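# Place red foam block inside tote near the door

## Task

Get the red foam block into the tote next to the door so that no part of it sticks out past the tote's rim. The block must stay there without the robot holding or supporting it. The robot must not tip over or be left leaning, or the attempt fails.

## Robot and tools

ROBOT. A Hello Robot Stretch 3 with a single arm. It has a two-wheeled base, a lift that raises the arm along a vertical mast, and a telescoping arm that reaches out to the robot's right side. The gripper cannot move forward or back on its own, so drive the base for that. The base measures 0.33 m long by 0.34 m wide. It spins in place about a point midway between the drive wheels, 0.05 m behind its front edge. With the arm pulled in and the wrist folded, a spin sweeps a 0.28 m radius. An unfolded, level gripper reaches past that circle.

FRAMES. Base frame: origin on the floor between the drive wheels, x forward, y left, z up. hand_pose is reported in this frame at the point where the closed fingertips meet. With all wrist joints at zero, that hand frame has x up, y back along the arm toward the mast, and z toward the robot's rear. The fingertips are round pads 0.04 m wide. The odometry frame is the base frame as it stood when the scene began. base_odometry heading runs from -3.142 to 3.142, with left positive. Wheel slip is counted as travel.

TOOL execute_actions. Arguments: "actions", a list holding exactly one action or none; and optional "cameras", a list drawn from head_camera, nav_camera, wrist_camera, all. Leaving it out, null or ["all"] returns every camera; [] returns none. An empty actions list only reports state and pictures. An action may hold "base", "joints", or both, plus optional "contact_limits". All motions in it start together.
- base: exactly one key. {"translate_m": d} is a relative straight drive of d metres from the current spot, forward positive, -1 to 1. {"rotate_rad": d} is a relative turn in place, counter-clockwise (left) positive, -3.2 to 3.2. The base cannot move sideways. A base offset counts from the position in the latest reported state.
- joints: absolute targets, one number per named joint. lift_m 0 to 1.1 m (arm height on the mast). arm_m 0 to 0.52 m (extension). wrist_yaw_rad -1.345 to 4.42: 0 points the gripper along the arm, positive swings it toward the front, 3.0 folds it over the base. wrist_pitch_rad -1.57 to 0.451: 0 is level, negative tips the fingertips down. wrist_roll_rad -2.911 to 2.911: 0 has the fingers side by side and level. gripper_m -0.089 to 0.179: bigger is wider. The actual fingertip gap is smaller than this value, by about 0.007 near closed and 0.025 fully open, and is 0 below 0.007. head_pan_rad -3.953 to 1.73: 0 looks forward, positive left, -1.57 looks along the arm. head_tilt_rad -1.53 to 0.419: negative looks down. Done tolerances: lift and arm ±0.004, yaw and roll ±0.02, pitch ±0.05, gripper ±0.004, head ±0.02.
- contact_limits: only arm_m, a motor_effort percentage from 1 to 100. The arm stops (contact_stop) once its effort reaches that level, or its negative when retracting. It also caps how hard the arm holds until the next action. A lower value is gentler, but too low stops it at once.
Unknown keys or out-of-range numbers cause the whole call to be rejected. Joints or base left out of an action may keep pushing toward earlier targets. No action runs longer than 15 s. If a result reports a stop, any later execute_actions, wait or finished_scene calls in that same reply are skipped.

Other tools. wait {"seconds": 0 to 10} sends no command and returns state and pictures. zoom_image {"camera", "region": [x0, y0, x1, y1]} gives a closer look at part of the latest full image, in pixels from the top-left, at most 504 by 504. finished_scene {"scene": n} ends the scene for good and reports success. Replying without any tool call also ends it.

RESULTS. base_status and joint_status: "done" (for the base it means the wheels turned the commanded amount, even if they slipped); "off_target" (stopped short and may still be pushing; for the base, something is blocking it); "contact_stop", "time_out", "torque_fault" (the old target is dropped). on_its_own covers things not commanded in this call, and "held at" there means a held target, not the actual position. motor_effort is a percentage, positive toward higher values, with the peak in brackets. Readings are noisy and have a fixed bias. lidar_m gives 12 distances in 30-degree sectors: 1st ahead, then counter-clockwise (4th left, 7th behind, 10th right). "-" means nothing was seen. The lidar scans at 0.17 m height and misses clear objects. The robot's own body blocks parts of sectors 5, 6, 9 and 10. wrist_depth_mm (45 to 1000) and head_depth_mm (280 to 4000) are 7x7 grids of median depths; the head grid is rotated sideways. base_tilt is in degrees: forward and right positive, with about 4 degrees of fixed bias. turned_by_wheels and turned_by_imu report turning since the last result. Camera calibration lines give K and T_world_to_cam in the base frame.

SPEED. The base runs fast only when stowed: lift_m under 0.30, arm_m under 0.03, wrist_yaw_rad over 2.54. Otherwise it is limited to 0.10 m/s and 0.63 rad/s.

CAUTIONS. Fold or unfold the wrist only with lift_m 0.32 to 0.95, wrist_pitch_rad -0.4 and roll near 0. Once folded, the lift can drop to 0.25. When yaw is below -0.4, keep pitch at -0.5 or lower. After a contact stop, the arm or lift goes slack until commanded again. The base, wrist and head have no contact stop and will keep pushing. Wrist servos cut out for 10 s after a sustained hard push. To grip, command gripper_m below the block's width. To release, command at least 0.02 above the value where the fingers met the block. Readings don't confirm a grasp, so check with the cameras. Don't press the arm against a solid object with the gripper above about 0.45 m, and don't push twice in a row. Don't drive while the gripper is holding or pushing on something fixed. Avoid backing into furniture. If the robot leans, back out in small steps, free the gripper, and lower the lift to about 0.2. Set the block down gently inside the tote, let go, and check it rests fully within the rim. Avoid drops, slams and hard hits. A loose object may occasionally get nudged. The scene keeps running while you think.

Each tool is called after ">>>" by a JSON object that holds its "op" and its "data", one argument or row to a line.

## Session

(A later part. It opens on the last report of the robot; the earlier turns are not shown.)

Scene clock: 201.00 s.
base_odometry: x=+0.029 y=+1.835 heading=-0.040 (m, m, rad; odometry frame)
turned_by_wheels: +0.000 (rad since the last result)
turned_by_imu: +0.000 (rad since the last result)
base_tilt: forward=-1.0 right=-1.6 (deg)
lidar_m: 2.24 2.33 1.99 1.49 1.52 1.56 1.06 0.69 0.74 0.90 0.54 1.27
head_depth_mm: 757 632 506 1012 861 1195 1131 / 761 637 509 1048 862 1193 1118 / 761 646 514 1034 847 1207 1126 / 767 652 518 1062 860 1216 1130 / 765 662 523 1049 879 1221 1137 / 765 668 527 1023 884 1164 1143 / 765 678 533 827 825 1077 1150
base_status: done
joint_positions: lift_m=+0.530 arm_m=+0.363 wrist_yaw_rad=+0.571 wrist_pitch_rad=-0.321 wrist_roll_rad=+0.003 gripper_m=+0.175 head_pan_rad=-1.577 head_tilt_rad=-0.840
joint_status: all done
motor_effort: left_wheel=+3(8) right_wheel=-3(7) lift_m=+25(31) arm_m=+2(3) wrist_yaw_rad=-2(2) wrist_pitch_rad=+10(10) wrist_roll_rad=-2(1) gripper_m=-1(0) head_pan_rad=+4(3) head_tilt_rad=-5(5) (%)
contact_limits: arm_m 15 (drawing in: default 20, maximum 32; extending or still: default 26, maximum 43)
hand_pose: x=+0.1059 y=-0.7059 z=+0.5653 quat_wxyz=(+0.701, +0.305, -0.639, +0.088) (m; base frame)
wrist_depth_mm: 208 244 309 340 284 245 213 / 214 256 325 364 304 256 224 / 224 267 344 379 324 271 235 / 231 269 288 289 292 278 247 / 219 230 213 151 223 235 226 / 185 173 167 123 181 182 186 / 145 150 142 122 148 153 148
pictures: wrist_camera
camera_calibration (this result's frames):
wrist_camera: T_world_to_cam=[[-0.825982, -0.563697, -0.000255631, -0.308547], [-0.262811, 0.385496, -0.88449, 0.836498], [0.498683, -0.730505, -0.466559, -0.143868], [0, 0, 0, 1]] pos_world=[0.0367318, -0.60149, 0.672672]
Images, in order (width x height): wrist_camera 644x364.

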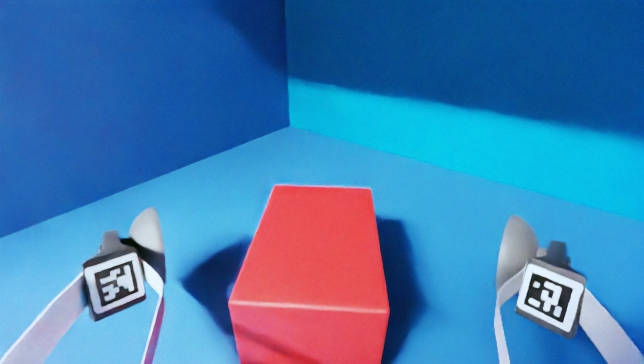

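The block is between the fingers at the same height as the last grasp. Closing the gripper.

>>> {"op": "execute_actions", "data": {
  "actions": [
    {"joints": {"gripper_m": 0.04}}
  ],
  "cameras": ["wrist_camera"]
}}

>>> {"op": "execute_actions", "data": {
  "actions": [
    {"joints": {"lift_m": 0.565}}
  ],
  "cameras": []
}}

>>> {"op": "execute_actions", "data": {
  "actions": [
    {"joints": {"arm_m": 0.0}}
  ],
  "cameras": ["wrist_camera"]
}}

Scene clock: 208.73 s.
base_odometry: x=+0.029 y=+1.835 heading=-0.040 (m, m, rad; odometry frame)
turned_by_wheels: +0.000 (rad since the last result)
turned_by_imu: +0.000 (rad since the last result)
base_tilt: forward=-1.0 right=-1.6 (deg)
lidar_m: 2.24 2.34 2.00 1.49 1.52 1.55 1.06 0.69 0.74 0.90 0.54 1.28
head_depth_mm: 755 630 507 1013 855 1189 1129 / 766 640 509 1044 862 1202 1127 / 763 647 513 1036 847 1208 1128 / 765 654 518 1082 863 1213 1133 / 766 661 524 1043 883 1217 1136 / 767 669 528 1024 883 1162 1148 / 767 678 533 823 820 1077 1146
base_status: not commanded
joint_positions: lift_m=+0.530 arm_m=+0.363 wrist_yaw_rad=+0.572 wrist_pitch_rad=-0.305 wrist_roll_rad=+0.001 gripper_m=+0.041 head_pan_rad=-1.577 head_tilt_rad=-0.840
joint_status: all done
motor_effort: left_wheel=+3(3) right_wheel=-2(4) lift_m=+25(25) arm_m=+2(3) wrist_yaw_rad=-1(2) wrist_pitch_rad=+3(10) wrist_roll_rad=+0(1) gripper_m=-19(100) head_pan_rad=+4(3) head_tilt_rad=-5(5) (%)
hand_pose: x=+0.1069 y=-0.7072 z=+0.5689 quat_wxyz=(+0.701, +0.300, -0.640, +0.094) (m; base frame)
wrist_depth_mm: 208 243 309 339 285 244 214 / 214 254 326 364 302 255 224 / 222 267 345 381 322 270 234 / 231 270 301 304 305 280 245 / 225 228 240 154 228 234 235 / 183 185 172 125 127 189 189 / 154 154 153 125 147 157 157
pictures: wrist_camera
camera_calibration (this result's frames):
wrist_camera: T_world_to_cam=[[-0.825318, -0.564663, 0.00218318, -0.310613], [-0.257391, 0.372758, -0.891516, 0.834855], [0.502593, -0.736347, -0.452983, -0.155845], [0, 0, 0, 1]] pos_world=[0.0368556, -0.601347, 0.674369]
Images, in order (width x height): wrist_camera 644x364.

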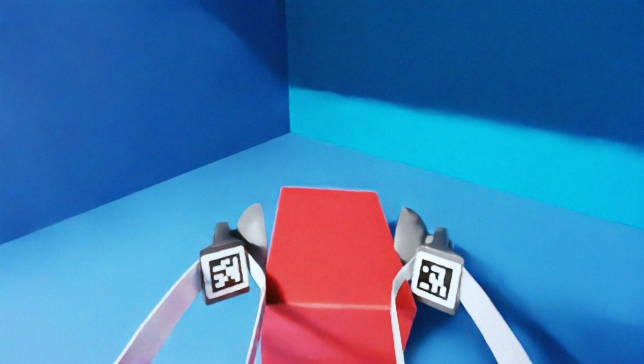

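Scene clock: 209.87 s.
base_odometry: x=+0.029 y=+1.835 heading=-0.040 (m, m, rad; odometry frame)
turned_by_wheels: +0.000 (rad since the last result)
turned_by_imu: +0.000 (rad since the last result)
base_tilt: forward=-1.1 right=-1.4 (deg)
lidar_m: 2.24 2.33 2.00 1.49 1.52 1.55 1.06 0.69 0.74 0.89 0.54 1.27
head_depth_mm: 753 629 509 1017 857 1199 1147 / 765 638 508 1051 865 1196 1111 / 764 647 514 1051 846 1204 1132 / 764 652 518 1096 875 1204 1135 / 763 659 523 1019 883 1221 1136 / 762 668 528 1027 883 1161 1138 / 763 676 533 829 823 1070 1153
base_status: not commanded
joint_positions: lift_m=+0.565 arm_m=+0.363 wrist_yaw_rad=+0.572 wrist_pitch_rad=-0.321 wrist_roll_rad=+0.001 gripper_m=+0.041 head_pan_rad=-1.577 head_tilt_rad=-0.840
joint_status: all done
motor_effort: left_wheel=+3(3) right_wheel=-2(2) lift_m=+36(36) arm_m=+3(2) wrist_yaw_rad=-3(2) wrist_pitch_rad=+11(11) wrist_roll_rad=+0(0) gripper_m=-19(18) head_pan_rad=+4(3) head_tilt_rad=-5(5) (%)
hand_pose: x=+0.1060 y=-0.7058 z=+0.5998 quat_wxyz=(+0.702, +0.305, -0.638, +0.088) (m; base frame)
wrist_depth_mm: 208 244 308 338 284 243 214 / 215 255 326 365 304 257 224 / 222 266 349 397 323 271 235 / 233 280 340 187 332 288 247 / 244 270 287 150 218 281 256 / 221 223 208 125 128 227 227 / 187 187 188 128 178 191 191
pictures: none
No camera images: the call's "cameras" was empty. Leave "cameras" out to get every camera's image.

Scene clock: 213.73 s.
base_odometry: x=+0.029 y=+1.835 heading=-0.040 (m, m, rad; odometry frame)
turned_by_wheels: +0.000 (rad since the last result)
turned_by_imu: +0.000 (rad since the last result)
base_tilt: forward=-1.1 right=-1.6 (deg)
lidar_m: 2.24 2.33 2.00 1.49 1.52 1.55 1.06 0.69 0.74 0.90 0.54 1.28
head_depth_mm: 757 631 507 1017 860 1195 1166 / 763 640 508 1023 862 1201 1187 / 762 644 513 1022 869 1205 1173 / 766 651 518 1038 870 1212 1094 / 769 662 523 1049 876 705 1136 / 763 669 529 1024 884 1162 1147 / 767 678 534 825 823 1074 1157
base_status: not commanded
joint_positions: lift_m=+0.565 arm_m=+0.000 wrist_yaw_rad=+0.572 wrist_pitch_rad=-0.322 wrist_roll_rad=+0.001 gripper_m=+0.041 head_pan_rad=-1.577 head_tilt_rad=-0.840
joint_status: all done
motor_effort: left_wheel=+2(2) right_wheel=-2(2) lift_m=+37(36) arm_m=-3(3) wrist_yaw_rad=-2(2) wrist_pitch_rad=+11(11) wrist_roll_rad=+0(0) gripper_m=-19(18) head_pan_rad=+2(3) head_tilt_rad=-4(6) (%)
hand_pose: x=+0.1060 y=-0.3433 z=+0.5996 quat_wxyz=(+0.702, +0.306, -0.638, +0.088) (m; base frame)
wrist_depth_mm: 906 - 324 416 587 529 471 / 862 868 350 454 633 561 488 / - 564 383 465 521 532 491 / - - 410 187 366 371 371 / - - 702 150 219 282 283 / 912 892 497 125 128 237 229 / 761 773 676 128 642 649 205
pictures: wrist_camera
camera_calibration (this result's frames):
wrist_camera: T_world_to_cam=[[-0.825332, -0.564645, 0.00171911, -0.105711], [-0.265208, 0.384958, -0.884009, 0.726868], [0.498489, -0.730057, -0.467467, 0.137684], [0, 0, 0, 1]] pos_world=[0.0368902, -0.238986, 0.707102]
Images, in order (width x height): wrist_camera 644x364.

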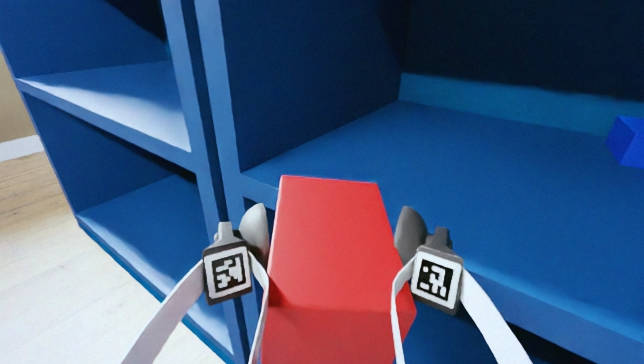

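The block is held. I'll fold the wrist and stow while moving toward the gap.

>>> {"op": "execute_actions", "data": {
  "actions": [
    {"base": {"translate_m": 0.25}, "joints": {"lift_m": 0.34, "wrist_pitch_rad": -0.4, "wrist_yaw_rad": 2.7, "head_pan_rad": 0.0, "head_tilt_rad": -0.6}}
  ],
  "cameras": []
}}

>>> {"op": "execute_actions", "data": {
  "actions": [
    {"joints": {"lift_m": 0.285}}
  ],
  "cameras": ["wrist_camera"]
}}

>>> {"op": "execute_actions", "data": {
  "actions": [
    {"base": {"translate_m": 1.0}}
  ],
  "cameras": []
}}

>>> {"op": "execute_actions", "data": {
  "actions": [
    {"base": {"translate_m": 0.49}}
  ],
  "cameras": []
}}

>>> {"op": "execute_actions", "data": {
  "actions": [
    {"base": {"rotate_rad": -1.56}}
  ],
  "cameras": ["head_camera", "nav_camera"]
}}

Scene clock: 234.73 s.
base_odometry: x=+0.279 y=+1.825 heading=-0.040 (m, m, rad; odometry frame)
turned_by_wheels: +0.000 (rad since the last result)
turned_by_imu: -0.001 (rad since the last result)
base_tilt: forward=-1.1 right=-1.5 (deg)
lidar_m: 1.99 2.07 1.87 1.58 2.21 1.70 1.31 0.89 0.93 0.45 0.46 1.09
head_depth_mm: 1683 1834 2044 2250 1794 1418 1228 / 1681 1861 2067 2255 1787 1459 1239 / 1674 1828 2064 2259 1826 1472 1234 / 1683 1850 2043 2237 1834 1479 1239 / 1684 1863 2075 2254 1853 1483 1249 / 1676 1845 2082 2280 1844 1494 1257 / 1691 1864 2092 2246 1858 1490 1270
base_status: done
joint_positions: lift_m=+0.340 arm_m=+0.000 wrist_yaw_rad=+2.697 wrist_pitch_rad=-0.420 wrist_roll_rad=+0.001 gripper_m=+0.041 head_pan_rad=-0.007 head_tilt_rad=-0.606
joint_status: all done
motor_effort: left_wheel=+3(7) right_wheel=-3(4) lift_m=+25(32) arm_m=-2(4) wrist_yaw_rad=+1(3) wrist_pitch_rad=+10(10) wrist_roll_rad=+0(0) gripper_m=-18(19) head_pan_rad=+3(51) head_tilt_rad=+4(23) (%)
hand_pose: x=+0.0751 y=+0.0571 z=+0.3524 quat_wxyz=(+0.297, +0.707, -0.008, +0.642) (m; base frame)
wrist_depth_mm: - - - - - - - / - - - - - - - / - - - - - - - / - 835 835 188 841 846 856 / - 673 686 151 410 682 687 / 534 577 528 125 128 563 567 / 478 - 316 128 457 485 488
pictures: none
No camera images: the call's "cameras" was empty. Leave "cameras" out to get every camera's image.

Scene clock: 236.07 s.
base_odometry: x=+0.279 y=+1.825 heading=-0.040 (m, m, rad; odometry frame)
turned_by_wheels: +0.000 (rad since the last result)
turned_by_imu: +0.000 (rad since the last result)
base_tilt: forward=-1.1 right=-1.5 (deg)
lidar_m: 1.99 2.07 1.87 1.58 2.20 1.70 1.31 0.89 0.93 0.45 0.46 1.09
head_depth_mm: 1672 1841 2062 2255 1797 1419 1224 / 1676 1854 2051 2245 1795 1466 1238 / 1678 1847 2072 2269 1825 1468 1238 / 1670 1858 2074 2243 1814 1482 1240 / 1687 1848 2069 2268 1822 1486 1254 / 1678 1857 2088 2254 1844 1492 1255 / 1678 1872 2081 2267 1863 1491 1262
base_status: not commanded
joint_positions: lift_m=+0.285 arm_m=+0.000 wrist_yaw_rad=+2.697 wrist_pitch_rad=-0.421 wrist_roll_rad=+0.001 gripper_m=+0.041 head_pan_rad=-0.007 head_tilt_rad=-0.606
joint_status: all done
motor_effort: left_wheel=+3(2) right_wheel=-4(3) lift_m=+25(26) arm_m=-3(2) wrist_yaw_rad=+1(1) wrist_pitch_rad=+10(10) wrist_roll_rad=+0(0) gripper_m=-19(18) head_pan_rad=+4(3) head_tilt_rad=+4(3) (%)
hand_pose: x=+0.0751 y=+0.0570 z=+0.2973 quat_wxyz=(+0.297, +0.707, -0.008, +0.642) (m; base frame)
wrist_depth_mm: - - - - - - - / - - - - - - - / - 957 968 969 969 974 - / - 731 742 187 749 756 750 / - 590 619 150 371 600 599 / 475 506 - 125 129 502 506 / 433 - - 128 406 428 431
pictures: wrist_camera
camera_calibration (this result's frames):
wrist_camera: T_world_to_cam=[[0.914577, -0.40441, -0.00105957, -0.0435583], [-0.224244, -0.504945, -0.833514, 0.329983], [0.336547, 0.76255, -0.552498, 0.256365], [0, 0, 0, 1]] pos_world=[0.0275554, -0.0464829, 0.41664]
Images, in order (width x height): wrist_camera 644x364.

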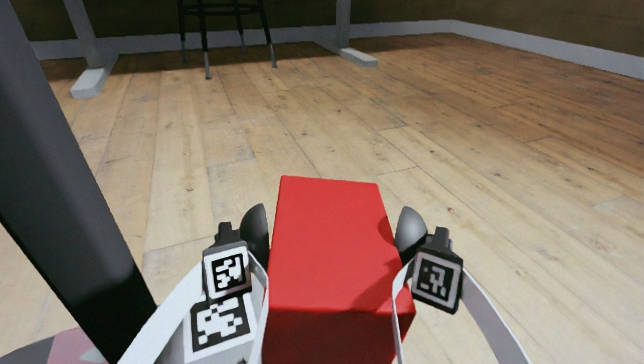

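Scene clock: 241.07 s.
base_odometry: x=+1.278 y=+1.785 heading=-0.040 (m, m, rad; odometry frame)
turned_by_wheels: +0.000 (rad since the last result)
turned_by_imu: -0.003 (rad since the last result)
base_tilt: forward=-1.1 right=-1.5 (deg)
lidar_m: 0.99 1.03 1.41 1.68 2.15 2.56 1.84 0.95 0.93 0.44 1.41 1.03
head_depth_mm: 810 895 993 1126 1293 1403 1224 / 813 896 1000 1128 1296 1424 1235 / 811 894 1001 1124 1293 1430 1234 / 809 894 996 1126 1299 1441 1248 / 800 887 989 1128 1299 1448 1243 / 810 894 1000 1130 1305 1462 1253 / 812 900 1000 1133 1309 1458 1262
base_status: done
joint_positions: lift_m=+0.285 arm_m=+0.000 wrist_yaw_rad=+2.698 wrist_pitch_rad=-0.421 wrist_roll_rad=+0.001 gripper_m=+0.041 head_pan_rad=-0.007 head_tilt_rad=-0.605
joint_status: not commanded
motor_effort: left_wheel=+3(12) right_wheel=-3(7) lift_m=+25(25) arm_m=-3(3) wrist_yaw_rad=+1(1) wrist_pitch_rad=+10(10) wrist_roll_rad=+0(0) gripper_m=-19(18) head_pan_rad=+4(5) head_tilt_rad=+3(3) (%)
hand_pose: x=+0.0750 y=+0.0571 z=+0.2973 quat_wxyz=(+0.297, +0.707, -0.008, +0.642) (m; base frame)
wrist_depth_mm: - - - - - - 785 / - - - - - - 806 / - 956 967 964 982 989 826 / - 724 731 187 743 754 749 / - 591 614 150 374 607 608 / 479 509 - 125 128 502 498 / 435 - - 128 407 430 433
pictures: none
No camera images: the call's "cameras" was empty. Leave "cameras" out to get every camera's image.

Scene clock: 244.43 s.
base_odometry: x=+1.767 y=+1.766 heading=-0.039 (m, m, rad; odometry frame)
turned_by_wheels: +0.000 (rad since the last result)
turned_by_imu: -0.001 (rad since the last result)
base_tilt: forward=-1.1 right=-1.6 (deg)
lidar_m: 0.50 0.52 0.71 1.94 2.02 2.49 2.31 0.64 0.65 1.90 0.71 0.52
head_depth_mm: 386 427 475 537 617 724 872 / 388 427 476 539 617 726 879 / 388 428 476 539 619 726 882 / 388 429 478 539 622 729 885 / 389 430 478 541 602 732 887 / 384 420 464 522 603 732 892 / 376 420 474 537 605 736 894
base_status: done
joint_positions: lift_m=+0.285 arm_m=+0.000 wrist_yaw_rad=+2.698 wrist_pitch_rad=-0.421 wrist_roll_rad=+0.001 gripper_m=+0.041 head_pan_rad=-0.007 head_tilt_rad=-0.605
joint_status: not commanded
motor_effort: left_wheel=+3(12) right_wheel=-3(7) lift_m=+25(25) arm_m=-2(3) wrist_yaw_rad=+1(1) wrist_pitch_rad=+10(10) wrist_roll_rad=+0(0) gripper_m=-19(18) head_pan_rad=+4(3) head_tilt_rad=+3(3) (%)
hand_pose: x=+0.0750 y=+0.0571 z=+0.2973 quat_wxyz=(+0.297, +0.707, -0.008, +0.642) (m; base frame)
wrist_depth_mm: - - - - 695 497 390 / - - - - 741 516 400 / - 959 961 980 769 541 412 / - 732 732 187 708 555 422 / - 586 625 150 372 557 433 / 481 512 - 125 128 501 439 / 436 - - 128 406 431 417
pictures: none
No camera images: the call's "cameras" was empty. Leave "cameras" out to get every camera's image.

Scene clock: 246.53 s.
base_odometry: x=+1.767 y=+1.766 heading=-1.599 (m, m, rad; odometry frame)
turned_by_wheels: -1.560 (rad since the last result)
turned_by_imu: -1.570 (rad since the last result)
base_tilt: forward=-1.2 right=-1.6 (deg)
lidar_m: 1.85 0.71 0.52 0.50 0.52 0.71 1.98 1.79 2.49 2.32 0.64 0.65
head_depth_mm: 2230 2440 2699 2362 1789 1457 1226 / 2215 2444 2735 2340 1802 1461 1233 / 2225 2487 2740 2357 1810 1477 1234 / 2235 2454 2765 2367 1822 1476 1244 / 2249 2449 2703 2401 1851 1476 1247 / 1949 1908 1899 1850 1760 1481 1253 / 1352 1317 1363 1352 1338 1311 1203
base_status: done
joint_positions: lift_m=+0.285 arm_m=+0.000 wrist_yaw_rad=+2.698 wrist_pitch_rad=-0.421 wrist_roll_rad=+0.001 gripper_m=+0.041 head_pan_rad=-0.007 head_tilt_rad=-0.605
joint_status: not commanded
motor_effort: left_wheel=+3(12) right_wheel=-4(11) lift_m=+25(25) arm_m=-3(3) wrist_yaw_rad=+2(1) wrist_pitch_rad=+11(10) wrist_roll_rad=+0(0) gripper_m=-19(19) head_pan_rad=+4(5) head_tilt_rad=+3(2) (%)
hand_pose: x=+0.0750 y=+0.0571 z=+0.2973 quat_wxyz=(+0.297, +0.707, -0.008, +0.642) (m; base frame)
wrist_depth_mm: 411 443 487 538 601 681 791 / 446 475 528 588 676 762 903 / - 520 575 647 733 865 948 / - 562 625 187 735 740 749 / - 587 607 150 372 604 598 / 481 513 - 125 129 505 495 / 437 - - 128 408 429 433
pictures: head_camera (sideways: a quarter turn clockwise sets it upright), nav_camera (sideways: a quarter turn counterclockwise sets it upright)
camera_calibration (this result's frames):
head_camera: T_world_to_cam=[[-0.562929, 0.0476089, -0.825133, 1.09966], [-0.0167712, 0.997476, 0.0689946, -0.0872188], [0.826335, 0.0526775, -0.56071, 0.682877], [0, 0, 0, 1]] pos_world=[0.0532814, -0.00132716, 1.29628]
nav_camera: T_world_to_cam=[[0.59825, 0.0418525, 0.800216, -1.00301], [0.0511277, -0.998594, 0.0140043, 0.0318027], [0.799677, 0.0325351, -0.599549, 0.728342], [0, 0, 0, 1]] pos_world=[0.0159873, 0.0500397, 1.23886]
Images, in order (width x height): head_camera 896x504, nav_camera 672x504.

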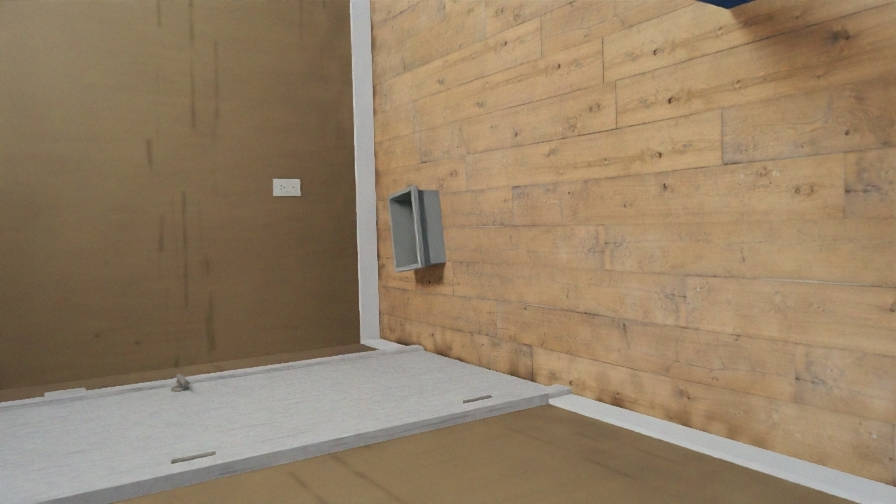

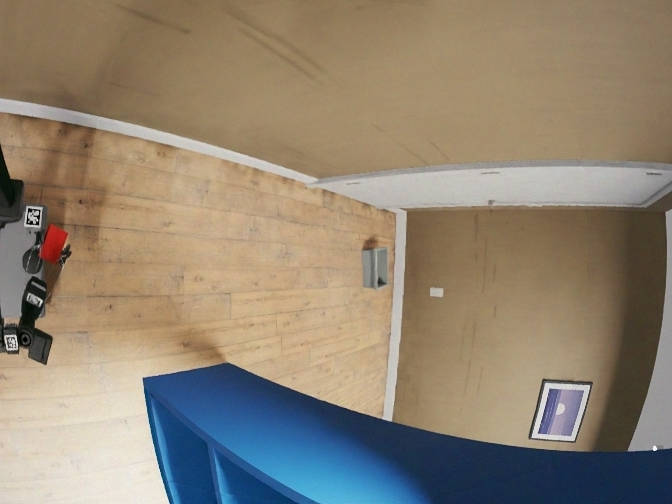

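The tote is about 2.1 m ahead with its long side facing me. I'll drive up and turn so the arm faces it.

>>> {"op": "execute_actions", "data": {
  "actions": [
    {"base": {"translate_m": 1.0}}
  ],
  "cameras": []
}}

>>> {"op": "execute_actions", "data": {
  "actions": [
    {"base": {"translate_m": 0.5}}
  ],
  "cameras": []
}}

>>> {"op": "execute_actions", "data": {
  "actions": [
    {"base": {"rotate_rad": 1.56}, "joints": {"head_pan_rad": -1.57, "head_tilt_rad": -1.1}}
  ],
  "cameras": []
}}

>>> {"op": "execute_actions", "data": {
  "actions": [
    {"joints": {"lift_m": 0.4}}
  ],
  "cameras": ["head_camera"]
}}

Scene clock: 271.53 s.
base_odometry: x=+1.739 y=+0.767 heading=-1.599 (m, m, rad; odometry frame)
turned_by_wheels: +0.000 (rad since the last result)
turned_by_imu: -0.003 (rad since the last result)
base_tilt: forward=-1.2 right=-1.5 (deg)
lidar_m: 1.62 0.68 0.52 0.50 0.52 0.71 1.97 0.65 0.48 0.47 2.31 1.68
head_depth_mm: 1360 1489 1665 1883 1782 1451 1217 / 1355 1489 1679 1864 1800 1457 1235 / 1350 1499 1670 1892 1761 1467 1240 / 1372 1489 1674 1893 1820 1476 1231 / 1374 1505 1674 1892 1846 1481 1250 / 1362 1506 1679 1841 1731 1479 1251 / 1334 1389 1304 1301 1286 1266 1204
base_status: done
joint_positions: lift_m=+0.285 arm_m=+0.000 wrist_yaw_rad=+2.698 wrist_pitch_rad=-0.421 wrist_roll_rad=+0.001 gripper_m=+0.041 head_pan_rad=-0.007 head_tilt_rad=-0.605
joint_status: not commanded
motor_effort: left_wheel=+3(12) right_wheel=-4(9) lift_m=+25(25) arm_m=-3(3) wrist_yaw_rad=+1(2) wrist_pitch_rad=+10(11) wrist_roll_rad=+0(0) gripper_m=-18(19) head_pan_rad=+3(4) head_tilt_rad=+2(3) (%)
hand_pose: x=+0.0750 y=+0.0571 z=+0.2973 quat_wxyz=(+0.297, +0.707, -0.008, +0.642) (m; base frame)
wrist_depth_mm: 409 445 490 536 583 658 763 / 447 477 532 584 639 740 883 / - 514 579 648 719 839 938 / - 562 612 187 741 743 756 / - 596 618 150 370 604 606 / 482 514 - 125 128 504 499 / 439 - - 128 407 427 434
pictures: none
No camera images: the call's "cameras" was empty. Leave "cameras" out to get every camera's image.

Scene clock: 274.87 s.
base_odometry: x=+1.725 y=+0.267 heading=-1.599 (m, m, rad; odometry frame)
turned_by_wheels: +0.000 (rad since the last result)
turned_by_imu: -0.001 (rad since the last result)
base_tilt: forward=-1.0 right=-1.6 (deg)
lidar_m: 1.12 0.68 0.50 0.47 0.52 0.71 1.96 0.76 0.86 2.34 1.60 1.16
head_depth_mm: 923 1017 1141 1281 1474 1449 1221 / 926 1026 1134 1283 1471 1449 1232 / 928 1019 1134 1281 1470 1472 1208 / 925 1018 1143 1287 1489 1489 1227 / 927 1023 1147 1291 1480 1485 1233 / 933 1026 1149 1299 1486 1493 1249 / 928 1028 1146 1275 1341 1312 1205
base_status: done
joint_positions: lift_m=+0.285 arm_m=+0.000 wrist_yaw_rad=+2.698 wrist_pitch_rad=-0.421 wrist_roll_rad=+0.001 gripper_m=+0.041 head_pan_rad=-0.007 head_tilt_rad=-0.605
joint_status: not commanded
motor_effort: left_wheel=+3(12) right_wheel=-4(6) lift_m=+25(26) arm_m=-3(3) wrist_yaw_rad=+2(1) wrist_pitch_rad=+10(11) wrist_roll_rad=+0(0) gripper_m=-19(18) head_pan_rad=+4(4) head_tilt_rad=+3(3) (%)
hand_pose: x=+0.0750 y=+0.0571 z=+0.2973 quat_wxyz=(+0.297, +0.707, -0.008, +0.642) (m; base frame)
wrist_depth_mm: 404 424 466 517 584 644 801 / 445 456 506 569 639 737 861 / - 503 554 622 719 839 904 / - 555 609 187 735 750 749 / - 586 618 150 371 600 503 / 484 510 - 126 128 504 486 / 433 - - 128 404 429 429
pictures: none
No camera images: the call's "cameras" was empty. Leave "cameras" out to get every camera's image.

Scene clock: 277.10 s.
base_odometry: x=+1.725 y=+0.267 heading=-0.039 (m, m, rad; odometry frame)
turned_by_wheels: +1.560 (rad since the last result)
turned_by_imu: +1.570 (rad since the last result)
base_tilt: forward=-1.1 right=-1.6 (deg)
lidar_m: 0.47 0.52 0.70 1.91 0.76 0.85 2.32 1.61 1.17 1.12 0.68 0.50
head_depth_mm: 1082 1302 1568 1437 1298 1179 1090 / 1081 1301 1570 1455 1303 1216 - / 1080 1308 1556 1412 1308 1236 - / 1081 1307 1576 1411 1324 1199 1095 / 1083 1309 1583 1473 1321 1203 1107 / 1083 1313 1575 1469 1331 1215 1102 / 1085 1256 1325 1270 1245 1185 1106
base_status: done
joint_positions: lift_m=+0.285 arm_m=+0.000 wrist_yaw_rad=+2.698 wrist_pitch_rad=-0.421 wrist_roll_rad=+0.001 gripper_m=+0.041 head_pan_rad=-1.563 head_tilt_rad=-1.087
joint_status: all done
motor_effort: left_wheel=-4(9) right_wheel=+4(11) lift_m=+25(25) arm_m=-3(3) wrist_yaw_rad=+1(1) wrist_pitch_rad=+10(10) wrist_roll_rad=+0(0) gripper_m=-18(18) head_pan_rad=-4(48) head_tilt_rad=-6(33) (%)
hand_pose: x=+0.0750 y=+0.0570 z=+0.2973 quat_wxyz=(+0.297, +0.707, -0.008, +0.642) (m; base frame)
wrist_depth_mm: - - - - 700 493 385 / - - - - 733 517 398 / - 961 960 969 767 538 409 / - 730 724 188 698 552 422 / - 588 620 150 373 556 407 / 480 510 - 125 129 500 422 / 433 - - 128 409 430 419
pictures: none
No camera images: the call's "cameras" was empty. Leave "cameras" out to get every camera's image.

Scene clock: 278.97 s.
base_odometry: x=+1.725 y=+0.267 heading=-0.039 (m, m, rad; odometry frame)
turned_by_wheels: +0.000 (rad since the last result)
turned_by_imu: +0.000 (rad since the last result)
base_tilt: forward=-1.1 right=-1.6 (deg)
lidar_m: 0.47 0.52 0.70 1.91 0.76 0.85 2.32 1.60 1.17 1.12 0.68 0.50
head_depth_mm: 1076 1299 1567 1432 1295 1184 1099 / 1078 1310 1559 1441 1299 - - / 1078 1303 1570 1400 1314 - - / 1082 1307 1572 1428 1317 1199 1092 / 1076 1314 1572 1477 1330 1203 1115 / 1079 1312 1585 1493 1332 1208 1115 / 1086 1269 1318 1257 1242 1182 1101
base_status: not commanded
joint_positions: lift_m=+0.400 arm_m=+0.000 wrist_yaw_rad=+2.698 wrist_pitch_rad=-0.421 wrist_roll_rad=+0.001 gripper_m=+0.041 head_pan_rad=-1.563 head_tilt_rad=-1.087
joint_status: all done
motor_effort: left_wheel=-4(4) right_wheel=+4(4) lift_m=+36(40) arm_m=-3(3) wrist_yaw_rad=+1(1) wrist_pitch_rad=+10(10) wrist_roll_rad=+0(0) gripper_m=-18(18) head_pan_rad=-3(3) head_tilt_rad=-6(6) (%)
hand_pose: x=+0.0750 y=+0.0570 z=+0.4118 quat_wxyz=(+0.297, +0.707, -0.008, +0.642) (m; base frame)
wrist_depth_mm: - - - - 686 500 386 / - - - - 725 519 397 / - - - - 775 539 410 / - 915 935 187 784 553 421 / - 751 777 151 425 575 406 / 620 649 587 125 128 570 421 / 535 - 547 128 514 531 447
pictures: head_camera (sideways: a quarter turn clockwise sets it upright)
camera_calibration (this result's frames):
head_camera: T_world_to_cam=[[0.0367622, 0.881834, -0.470124, 0.633404], [0.997392, -0.00313493, 0.0721124, -0.0974191], [0.0621174, -0.471549, -0.879649, 1.1023], [0, 0, 0, 1]] pos_world=[0.00540753, -0.0390731, 1.27444]
Images, in order (width x height): head_camera 896x504.

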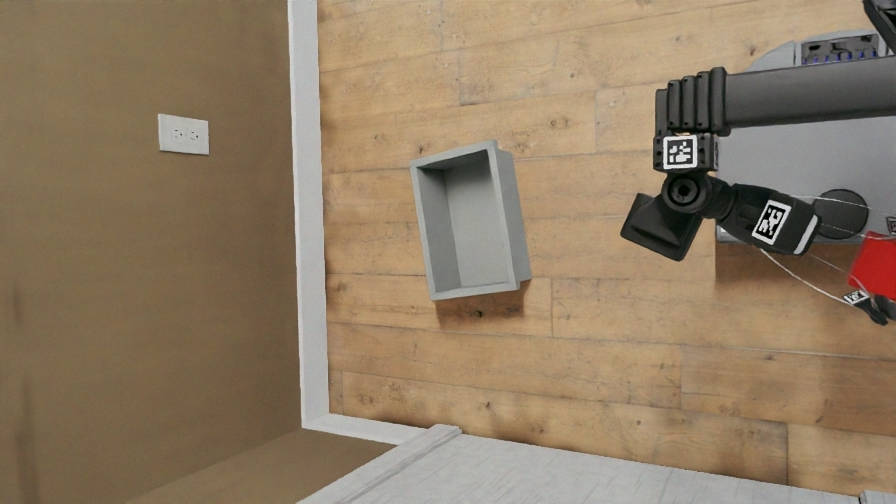

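The tote centre is near (0.0, -0.65) in the hand frame. I'll unfold the wrist and move the block over it.

>>> {"op": "execute_actions", "data": {
  "actions": [
    {"joints": {"wrist_yaw_rad": 0.14}}
  ],
  "cameras": []
}}

>>> {"op": "execute_actions", "data": {
  "actions": [
    {"joints": {"wrist_pitch_rad": -0.85, "arm_m": 0.36, "lift_m": 0.28}}
  ],
  "cameras": ["head_camera", "wrist_camera"]
}}

Scene clock: 322.33 s.
base_odometry: x=+1.725 y=+0.267 heading=-0.039 (m, m, rad; odometry frame)
turned_by_wheels: +0.000 (rad since the last result)
turned_by_imu: +0.000 (rad since the last result)
base_tilt: forward=-1.0 right=-1.6 (deg)
lidar_m: 0.47 0.52 0.70 1.91 0.76 0.85 2.32 1.61 1.17 1.12 0.69 0.50
head_depth_mm: 1080 1308 1568 1441 1292 1177 1096 / 1082 1302 1569 1448 1314 - - / 1080 1303 1569 1405 1320 - - / 1084 1300 1565 1415 1280 1197 1101 / 1083 1306 1572 1463 1330 1203 1096 / 1082 1309 1575 1484 1333 1211 1112 / 1076 1260 1324 1261 1248 1188 1103
base_status: not commanded
joint_positions: lift_m=+0.400 arm_m=+0.000 wrist_yaw_rad=+0.143 wrist_pitch_rad=-0.421 wrist_roll_rad=+0.001 gripper_m=+0.041 head_pan_rad=-1.563 head_tilt_rad=-1.087
joint_status: all done
motor_effort: left_wheel=-4(4) right_wheel=+4(4) lift_m=+36(36) arm_m=-3(3) wrist_yaw_rad=-3(3) wrist_pitch_rad=+10(10) wrist_roll_rad=+0(0) gripper_m=-18(18) head_pan_rad=-4(4) head_tilt_rad=-5(6) (%)
hand_pose: x=+0.0104 y=-0.3670 z=+0.4118 quat_wxyz=(+0.700, +0.197, -0.679, -0.098) (m; base frame)
wrist_depth_mm: 455 633 857 811 772 735 696 / 466 620 908 881 835 792 747 / 477 629 987 963 925 865 826 / 485 669 906 188 938 912 868 / 492 687 783 150 396 764 760 / 501 627 596 125 128 638 640 / 510 540 545 128 518 549 546
pictures: none
No camera images: the call's "cameras" was empty. Leave "cameras" out to get every camera's image.

Scene clock: 326.20 s.
base_odometry: x=+1.725 y=+0.267 heading=-0.039 (m, m, rad; odometry frame)
turned_by_wheels: +0.000 (rad since the last result)
turned_by_imu: +0.000 (rad since the last result)
base_tilt: forward=-1.1 right=-1.4 (deg)
lidar_m: 0.47 0.52 0.70 1.91 0.76 0.85 2.33 1.61 1.17 0.66 0.68 0.50
head_depth_mm: 1078 1306 1566 1436 1295 1175 1099 / 1084 1310 1565 1451 1307 1198 - / 1080 1312 1561 1506 1314 1217 - / 1075 1311 1582 1416 1316 1211 1103 / 1078 1313 1578 1468 1333 1197 1100 / 1081 1311 1593 1487 1339 1210 1109 / 1085 1266 1324 1251 1239 1184 1099
base_status: not commanded
joint_positions: lift_m=+0.280 arm_m=+0.360 wrist_yaw_rad=+0.141 wrist_pitch_rad=-0.862 wrist_roll_rad=+0.001 gripper_m=+0.041 head_pan_rad=-1.563 head_tilt_rad=-1.087
joint_status: all done
motor_effort: left_wheel=-4(4) right_wheel=+4(4) lift_m=+25(33) arm_m=+2(4) wrist_yaw_rad=-1(2) wrist_pitch_rad=+6(9) wrist_roll_rad=+0(0) gripper_m=-18(18) head_pan_rad=-3(4) head_tilt_rad=-7(6) (%)
hand_pose: x=-0.0007 y=-0.6516 z=+0.2087 quat_wxyz=(+0.662, +0.340, -0.620, -0.250) (m; base frame)
wrist_depth_mm: 477 586 585 566 533 503 472 / 490 540 534 528 524 522 513 / 465 476 472 468 468 465 463 / 431 427 316 186 296 420 421 / 394 376 343 150 247 371 383 / 361 286 343 125 128 319 353 / 333 270 323 128 316 286 325
pictures: head_camera (sideways: a quarter turn clockwise sets it upright), wrist_camera
camera_calibration (this result's frames):
head_camera: T_world_to_cam=[[0.0367987, 0.881833, -0.470124, 0.633403], [0.997391, -0.0031763, 0.0721124, -0.0974191], [0.0620979, -0.471551, -0.879649, 1.1023], [0, 0, 0, 1]] pos_world=[0.00540591, -0.0390731, 1.27444]
wrist_camera: T_world_to_cam=[[-0.986184, -0.165152, -0.0128877, -0.103875], [-0.134765, 0.845105, -0.517336, 0.695079], [0.0963305, -0.508452, -0.855685, 0.00816403], [0, 0, 0, 1]] pos_world=[-0.00955366, -0.600418, 0.365237]
Images, in order (width x height): head_camera 896x504, wrist_camera 644x364.

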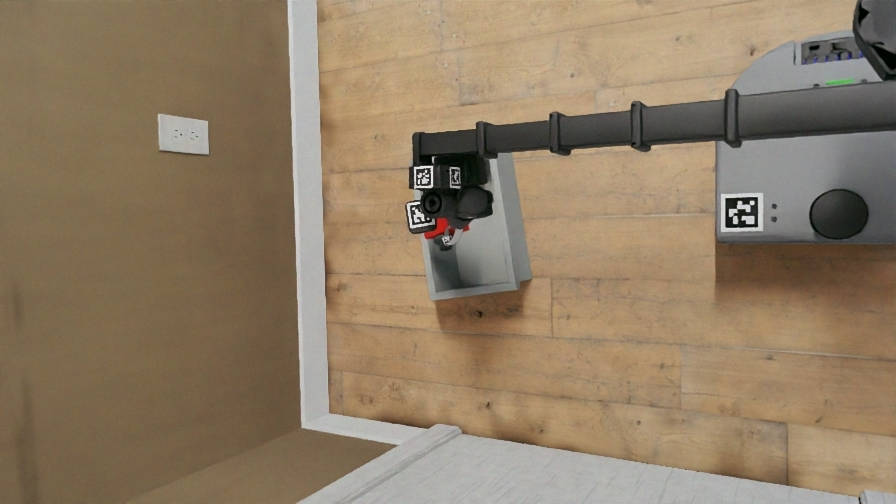

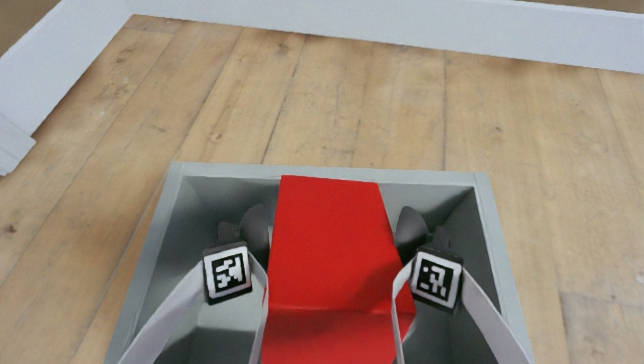

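The block is centred over the tote. Lowering it close to the tote floor.

>>> {"op": "execute_actions", "data": {
  "actions": [
    {"joints": {"arm_m": 0.37, "lift_m": 0.138}}
  ],
  "cameras": ["head_camera", "wrist_camera"]
}}

Scene clock: 347.73 s.
base_odometry: x=+1.725 y=+0.267 heading=-0.039 (m, m, rad; odometry frame)
turned_by_wheels: +0.000 (rad since the last result)
turned_by_imu: +0.000 (rad since the last result)
base_tilt: forward=-1.1 right=-1.5 (deg)
lidar_m: 0.47 0.52 0.70 1.91 0.76 0.85 2.32 1.61 1.17 1.12 0.68 0.50
head_depth_mm: 1081 1310 1554 1437 1299 1185 1094 / 1078 1300 1573 1444 1296 1200 - / 1084 1309 1572 1475 1313 1214 - / 1082 1308 1573 1413 1323 1213 1099 / 1085 1308 1578 1481 1326 1204 1100 / 1076 1299 1583 1482 1337 1212 1107 / 1079 1259 1333 1258 1250 1181 1101
base_status: not commanded
joint_positions: lift_m=+0.138 arm_m=+0.370 wrist_yaw_rad=+0.141 wrist_pitch_rad=-0.863 wrist_roll_rad=+0.001 gripper_m=+0.041 head_pan_rad=-1.563 head_tilt_rad=-1.087
joint_status: all done
motor_effort: left_wheel=-4(4) right_wheel=+4(4) lift_m=+25(27) arm_m=+2(3) wrist_yaw_rad=-1(1) wrist_pitch_rad=+6(6) wrist_roll_rad=+0(0) gripper_m=-19(18) head_pan_rad=-4(3) head_tilt_rad=-6(5) (%)
hand_pose: x=-0.0007 y=-0.6616 z=+0.0666 quat_wxyz=(+0.662, +0.340, -0.620, -0.250) (m; base frame)
wrist_depth_mm: 375 373 369 370 368 361 361 / 166 178 175 171 168 166 158 / 164 209 215 209 205 198 149 / 165 226 255 187 248 227 148 / 166 229 241 150 199 227 147 / 168 215 210 125 128 208 146 / 169 199 201 128 194 193 145
pictures: head_camera (sideways: a quarter turn clockwise sets it upright), wrist_camera
camera_calibration (this result's frames):
head_camera: T_world_to_cam=[[0.0367985, 0.881833, -0.470124, 0.633403], [0.997391, -0.00317608, 0.0721124, -0.0974191], [0.062098, -0.471551, -0.87965, 1.1023], [0, 0, 0, 1]] pos_world=[0.00540592, -0.0390731, 1.27444]
wrist_camera: T_world_to_cam=[[-0.986184, -0.165149, -0.0128931, -0.107355], [-0.134781, 0.845214, -0.517153, 0.63008], [0.0963047, -0.50827, -0.855796, -0.11831], [0, 0, 0, 1]] pos_world=[-0.0095553, -0.610416, 0.223214]
Images, in order (width x height): head_camera 896x504, wrist_camera 644x364.

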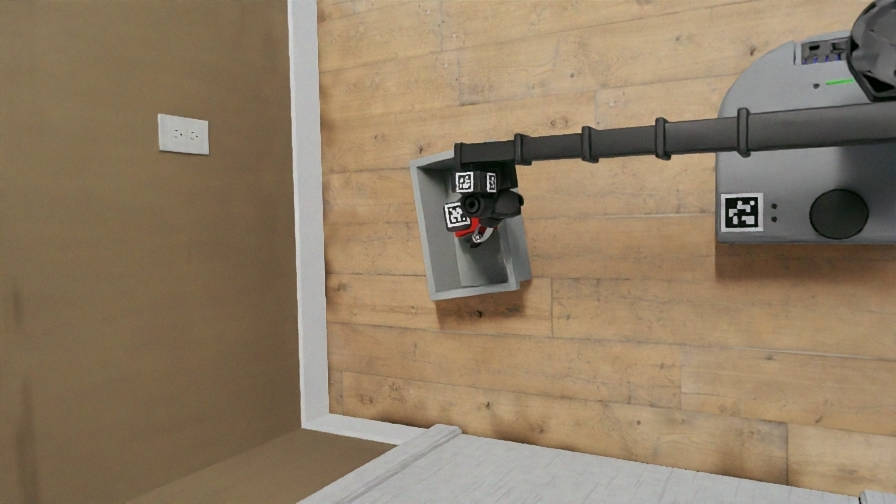

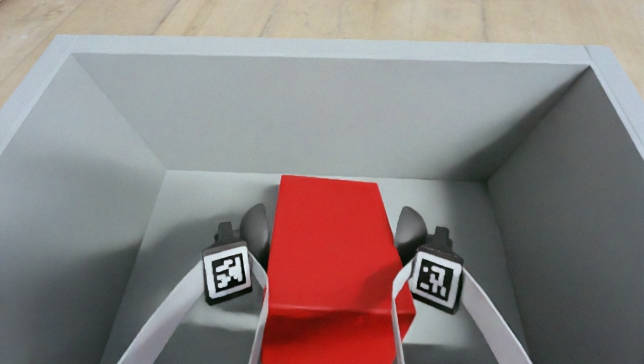

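The block is inside the tote, just above its floor. Releasing it now.

>>> {"op": "execute_actions", "data": {
  "actions": [
    {"joints": {"gripper_m": 0.105}}
  ],
  "cameras": ["wrist_camera"]
}}

>>> {"op": "execute_actions", "data": {
  "actions": [
    {"joints": {"lift_m": 0.32}}
  ],
  "cameras": []
}}

>>> {"op": "execute_actions", "data": {
  "actions": [
    {"joints": {"arm_m": 0.1}}
  ],
  "cameras": ["head_camera", "wrist_camera"]
}}

Scene clock: 356.37 s.
base_odometry: x=+1.725 y=+0.267 heading=-0.039 (m, m, rad; odometry frame)
turned_by_wheels: +0.000 (rad since the last result)
turned_by_imu: +0.000 (rad since the last result)
base_tilt: forward=-1.1 right=-1.6 (deg)
lidar_m: 0.47 0.52 0.70 1.91 0.76 0.85 2.33 1.61 1.17 1.12 0.68 0.50
head_depth_mm: 1081 1315 1563 1445 1302 1175 1090 / 1083 1300 1578 1448 1300 1198 - / 1082 1321 1580 1468 1310 1208 - / 1076 1315 1561 1426 1314 1201 1096 / 1075 1310 1587 1469 1329 1198 1103 / 1078 1308 1586 1496 1337 1205 1110 / 1089 1264 1323 1252 1245 1187 1100
base_status: not commanded
joint_positions: lift_m=+0.138 arm_m=+0.370 wrist_yaw_rad=+0.141 wrist_pitch_rad=-0.863 wrist_roll_rad=+0.001 gripper_m=+0.105 head_pan_rad=-1.563 head_tilt_rad=-1.087
joint_status: all done
motor_effort: left_wheel=-4(4) right_wheel=+4(4) lift_m=+25(25) arm_m=+2(2) wrist_yaw_rad=-1(1) wrist_pitch_rad=+6(6) wrist_roll_rad=+0(0) gripper_m=-1(97) head_pan_rad=-4(3) head_tilt_rad=-6(6) (%)
hand_pose: x=-0.0007 y=-0.6616 z=+0.0666 quat_wxyz=(+0.662, +0.340, -0.620, -0.250) (m; base frame)
wrist_depth_mm: 374 371 370 368 365 364 361 / 166 178 175 171 168 165 158 / 164 208 214 210 205 198 150 / 165 226 254 253 248 228 148 / 166 229 238 189 235 218 147 / 167 210 214 173 211 194 146 / 164 199 198 160 199 196 144
pictures: wrist_camera
camera_calibration (this result's frames):
wrist_camera: T_world_to_cam=[[-0.986185, -0.165148, -0.0128929, -0.107354], [-0.13478, 0.845215, -0.517153, 0.63008], [0.0963038, -0.50827, -0.855796, -0.11831], [0, 0, 0, 1]] pos_world=[-0.00955544, -0.610416, 0.223214]
Images, in order (width x height): wrist_camera 644x364.

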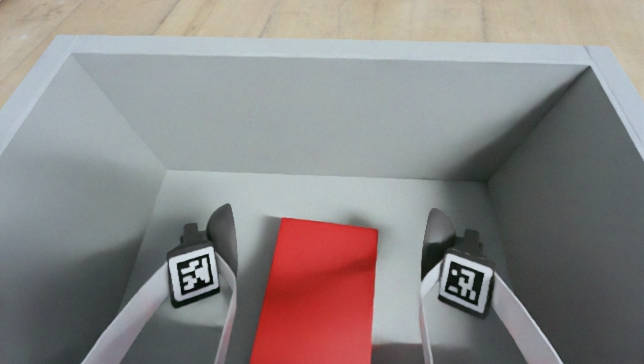

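Scene clock: 358.87 s.
base_odometry: x=+1.725 y=+0.267 heading=-0.039 (m, m, rad; odometry frame)
turned_by_wheels: +0.000 (rad since the last result)
turned_by_imu: +0.000 (rad since the last result)
base_tilt: forward=-1.2 right=-1.6 (deg)
lidar_m: 0.47 0.52 0.70 1.91 0.76 0.85 2.32 1.61 1.17 1.12 0.68 0.50
head_depth_mm: 1082 1298 1564 1428 1297 1178 1090 / 1079 1305 1564 1442 1305 1202 - / 1081 1302 1587 1328 1304 1208 - / 1084 1300 1560 1406 1324 1212 1091 / 1081 1301 1569 1464 1334 1204 1096 / 1081 1311 1598 1482 1332 1211 1108 / 1082 1265 1326 1246 1242 1188 1102
base_status: not commanded
joint_positions: lift_m=+0.320 arm_m=+0.370 wrist_yaw_rad=+0.141 wrist_pitch_rad=-0.863 wrist_roll_rad=+0.001 gripper_m=+0.105 head_pan_rad=-1.563 head_tilt_rad=-1.087
joint_status: all done
motor_effort: left_wheel=-4(4) right_wheel=+4(4) lift_m=+36(40) arm_m=+2(2) wrist_yaw_rad=-2(1) wrist_pitch_rad=+6(6) wrist_roll_rad=+0(0) gripper_m=-1(0) head_pan_rad=-3(3) head_tilt_rad=-6(6) (%)
hand_pose: x=-0.0007 y=-0.6616 z=+0.2482 quat_wxyz=(+0.662, +0.340, -0.620, -0.250) (m; base frame)
wrist_depth_mm: 492 613 590 558 531 502 479 / 491 591 589 583 580 560 534 / 502 527 526 524 520 515 516 / 464 471 477 466 468 466 465 / 434 435 373 379 365 425 424 / 398 400 386 388 391 397 388 / 368 272 360 331 355 282 361
pictures: none
No camera images: the call's "cameras" was empty. Leave "cameras" out to get every camera's image.

Scene clock: 362.07 s.
base_odometry: x=+1.725 y=+0.267 heading=-0.039 (m, m, rad; odometry frame)
turned_by_wheels: +0.000 (rad since the last result)
turned_by_imu: +0.000 (rad since the last result)
base_tilt: forward=-1.2 right=-1.5 (deg)
lidar_m: 0.47 0.52 0.70 1.91 0.76 0.85 2.33 1.60 1.16 1.12 0.68 0.50
head_depth_mm: 1079 1312 1557 1432 1296 1179 1097 / 1083 1307 1576 1449 1315 - - / 1080 1301 1570 1404 1342 1205 - / 1075 1304 1564 1416 1319 1214 1099 / 1082 1310 1577 1471 1325 1205 1100 / 1083 1292 1577 1482 1340 1203 1105 / 1082 1268 1323 1258 1241 1181 1096
base_status: not commanded
joint_positions: lift_m=+0.320 arm_m=+0.100 wrist_yaw_rad=+0.141 wrist_pitch_rad=-0.863 wrist_roll_rad=+0.001 gripper_m=+0.105 head_pan_rad=-1.563 head_tilt_rad=-1.087
joint_status: all done
motor_effort: left_wheel=-4(4) right_wheel=+4(4) lift_m=+36(36) arm_m=-3(3) wrist_yaw_rad=-1(2) wrist_pitch_rad=+6(6) wrist_roll_rad=+0(0) gripper_m=+0(0) head_pan_rad=-4(3) head_tilt_rad=-6(5) (%)
hand_pose: x=-0.0007 y=-0.3922 z=+0.2482 quat_wxyz=(+0.662, +0.340, -0.620, -0.250) (m; base frame)
wrist_depth_mm: 470 637 665 669 664 668 651 / 483 577 572 509 494 583 577 / 498 530 505 474 463 507 520 / 477 478 474 454 444 466 468 / 434 437 438 432 429 425 423 / 398 399 389 395 397 398 391 / 371 369 366 367 366 361 362
pictures: head_camera (sideways: a quarter turn clockwise sets it upright), wrist_camera
camera_calibration (this result's frames):
head_camera: T_world_to_cam=[[0.0367986, 0.881833, -0.470124, 0.633403], [0.997391, -0.00317618, 0.0721124, -0.0974191], [0.0620979, -0.471551, -0.879649, 1.1023], [0, 0, 0, 1]] pos_world=[0.00540592, -0.0390731, 1.27444]
wrist_camera: T_world_to_cam=[[-0.986185, -0.165148, -0.012893, -0.0605193], [-0.134779, 0.845214, -0.517153, 0.496251], [0.0963039, -0.508271, -0.855796, 0.173998], [0, 0, 0, 1]] pos_world=[-0.00955544, -0.340995, 0.404764]
Images, in order (width x height): head_camera 896x504, wrist_camera 644x364.

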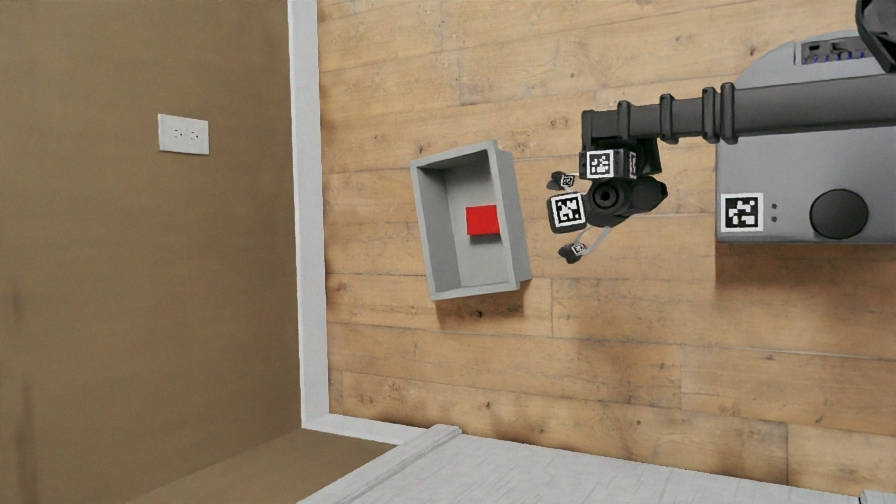

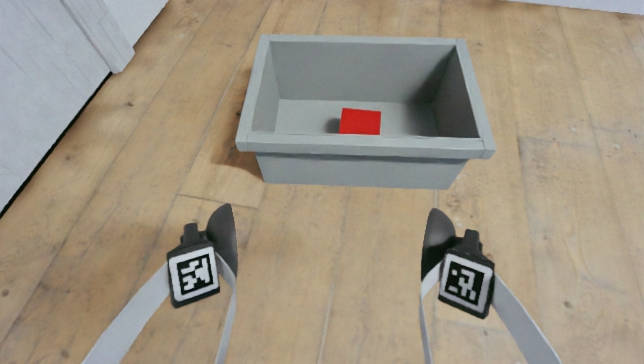

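The red block is lying flat on the tote floor, fully inside, and the robot is clear of it. Ending scene 2.

>>> {"op": "finished_scene", "data": {
  "scene": 2
}}

The scene is finished: the task was done.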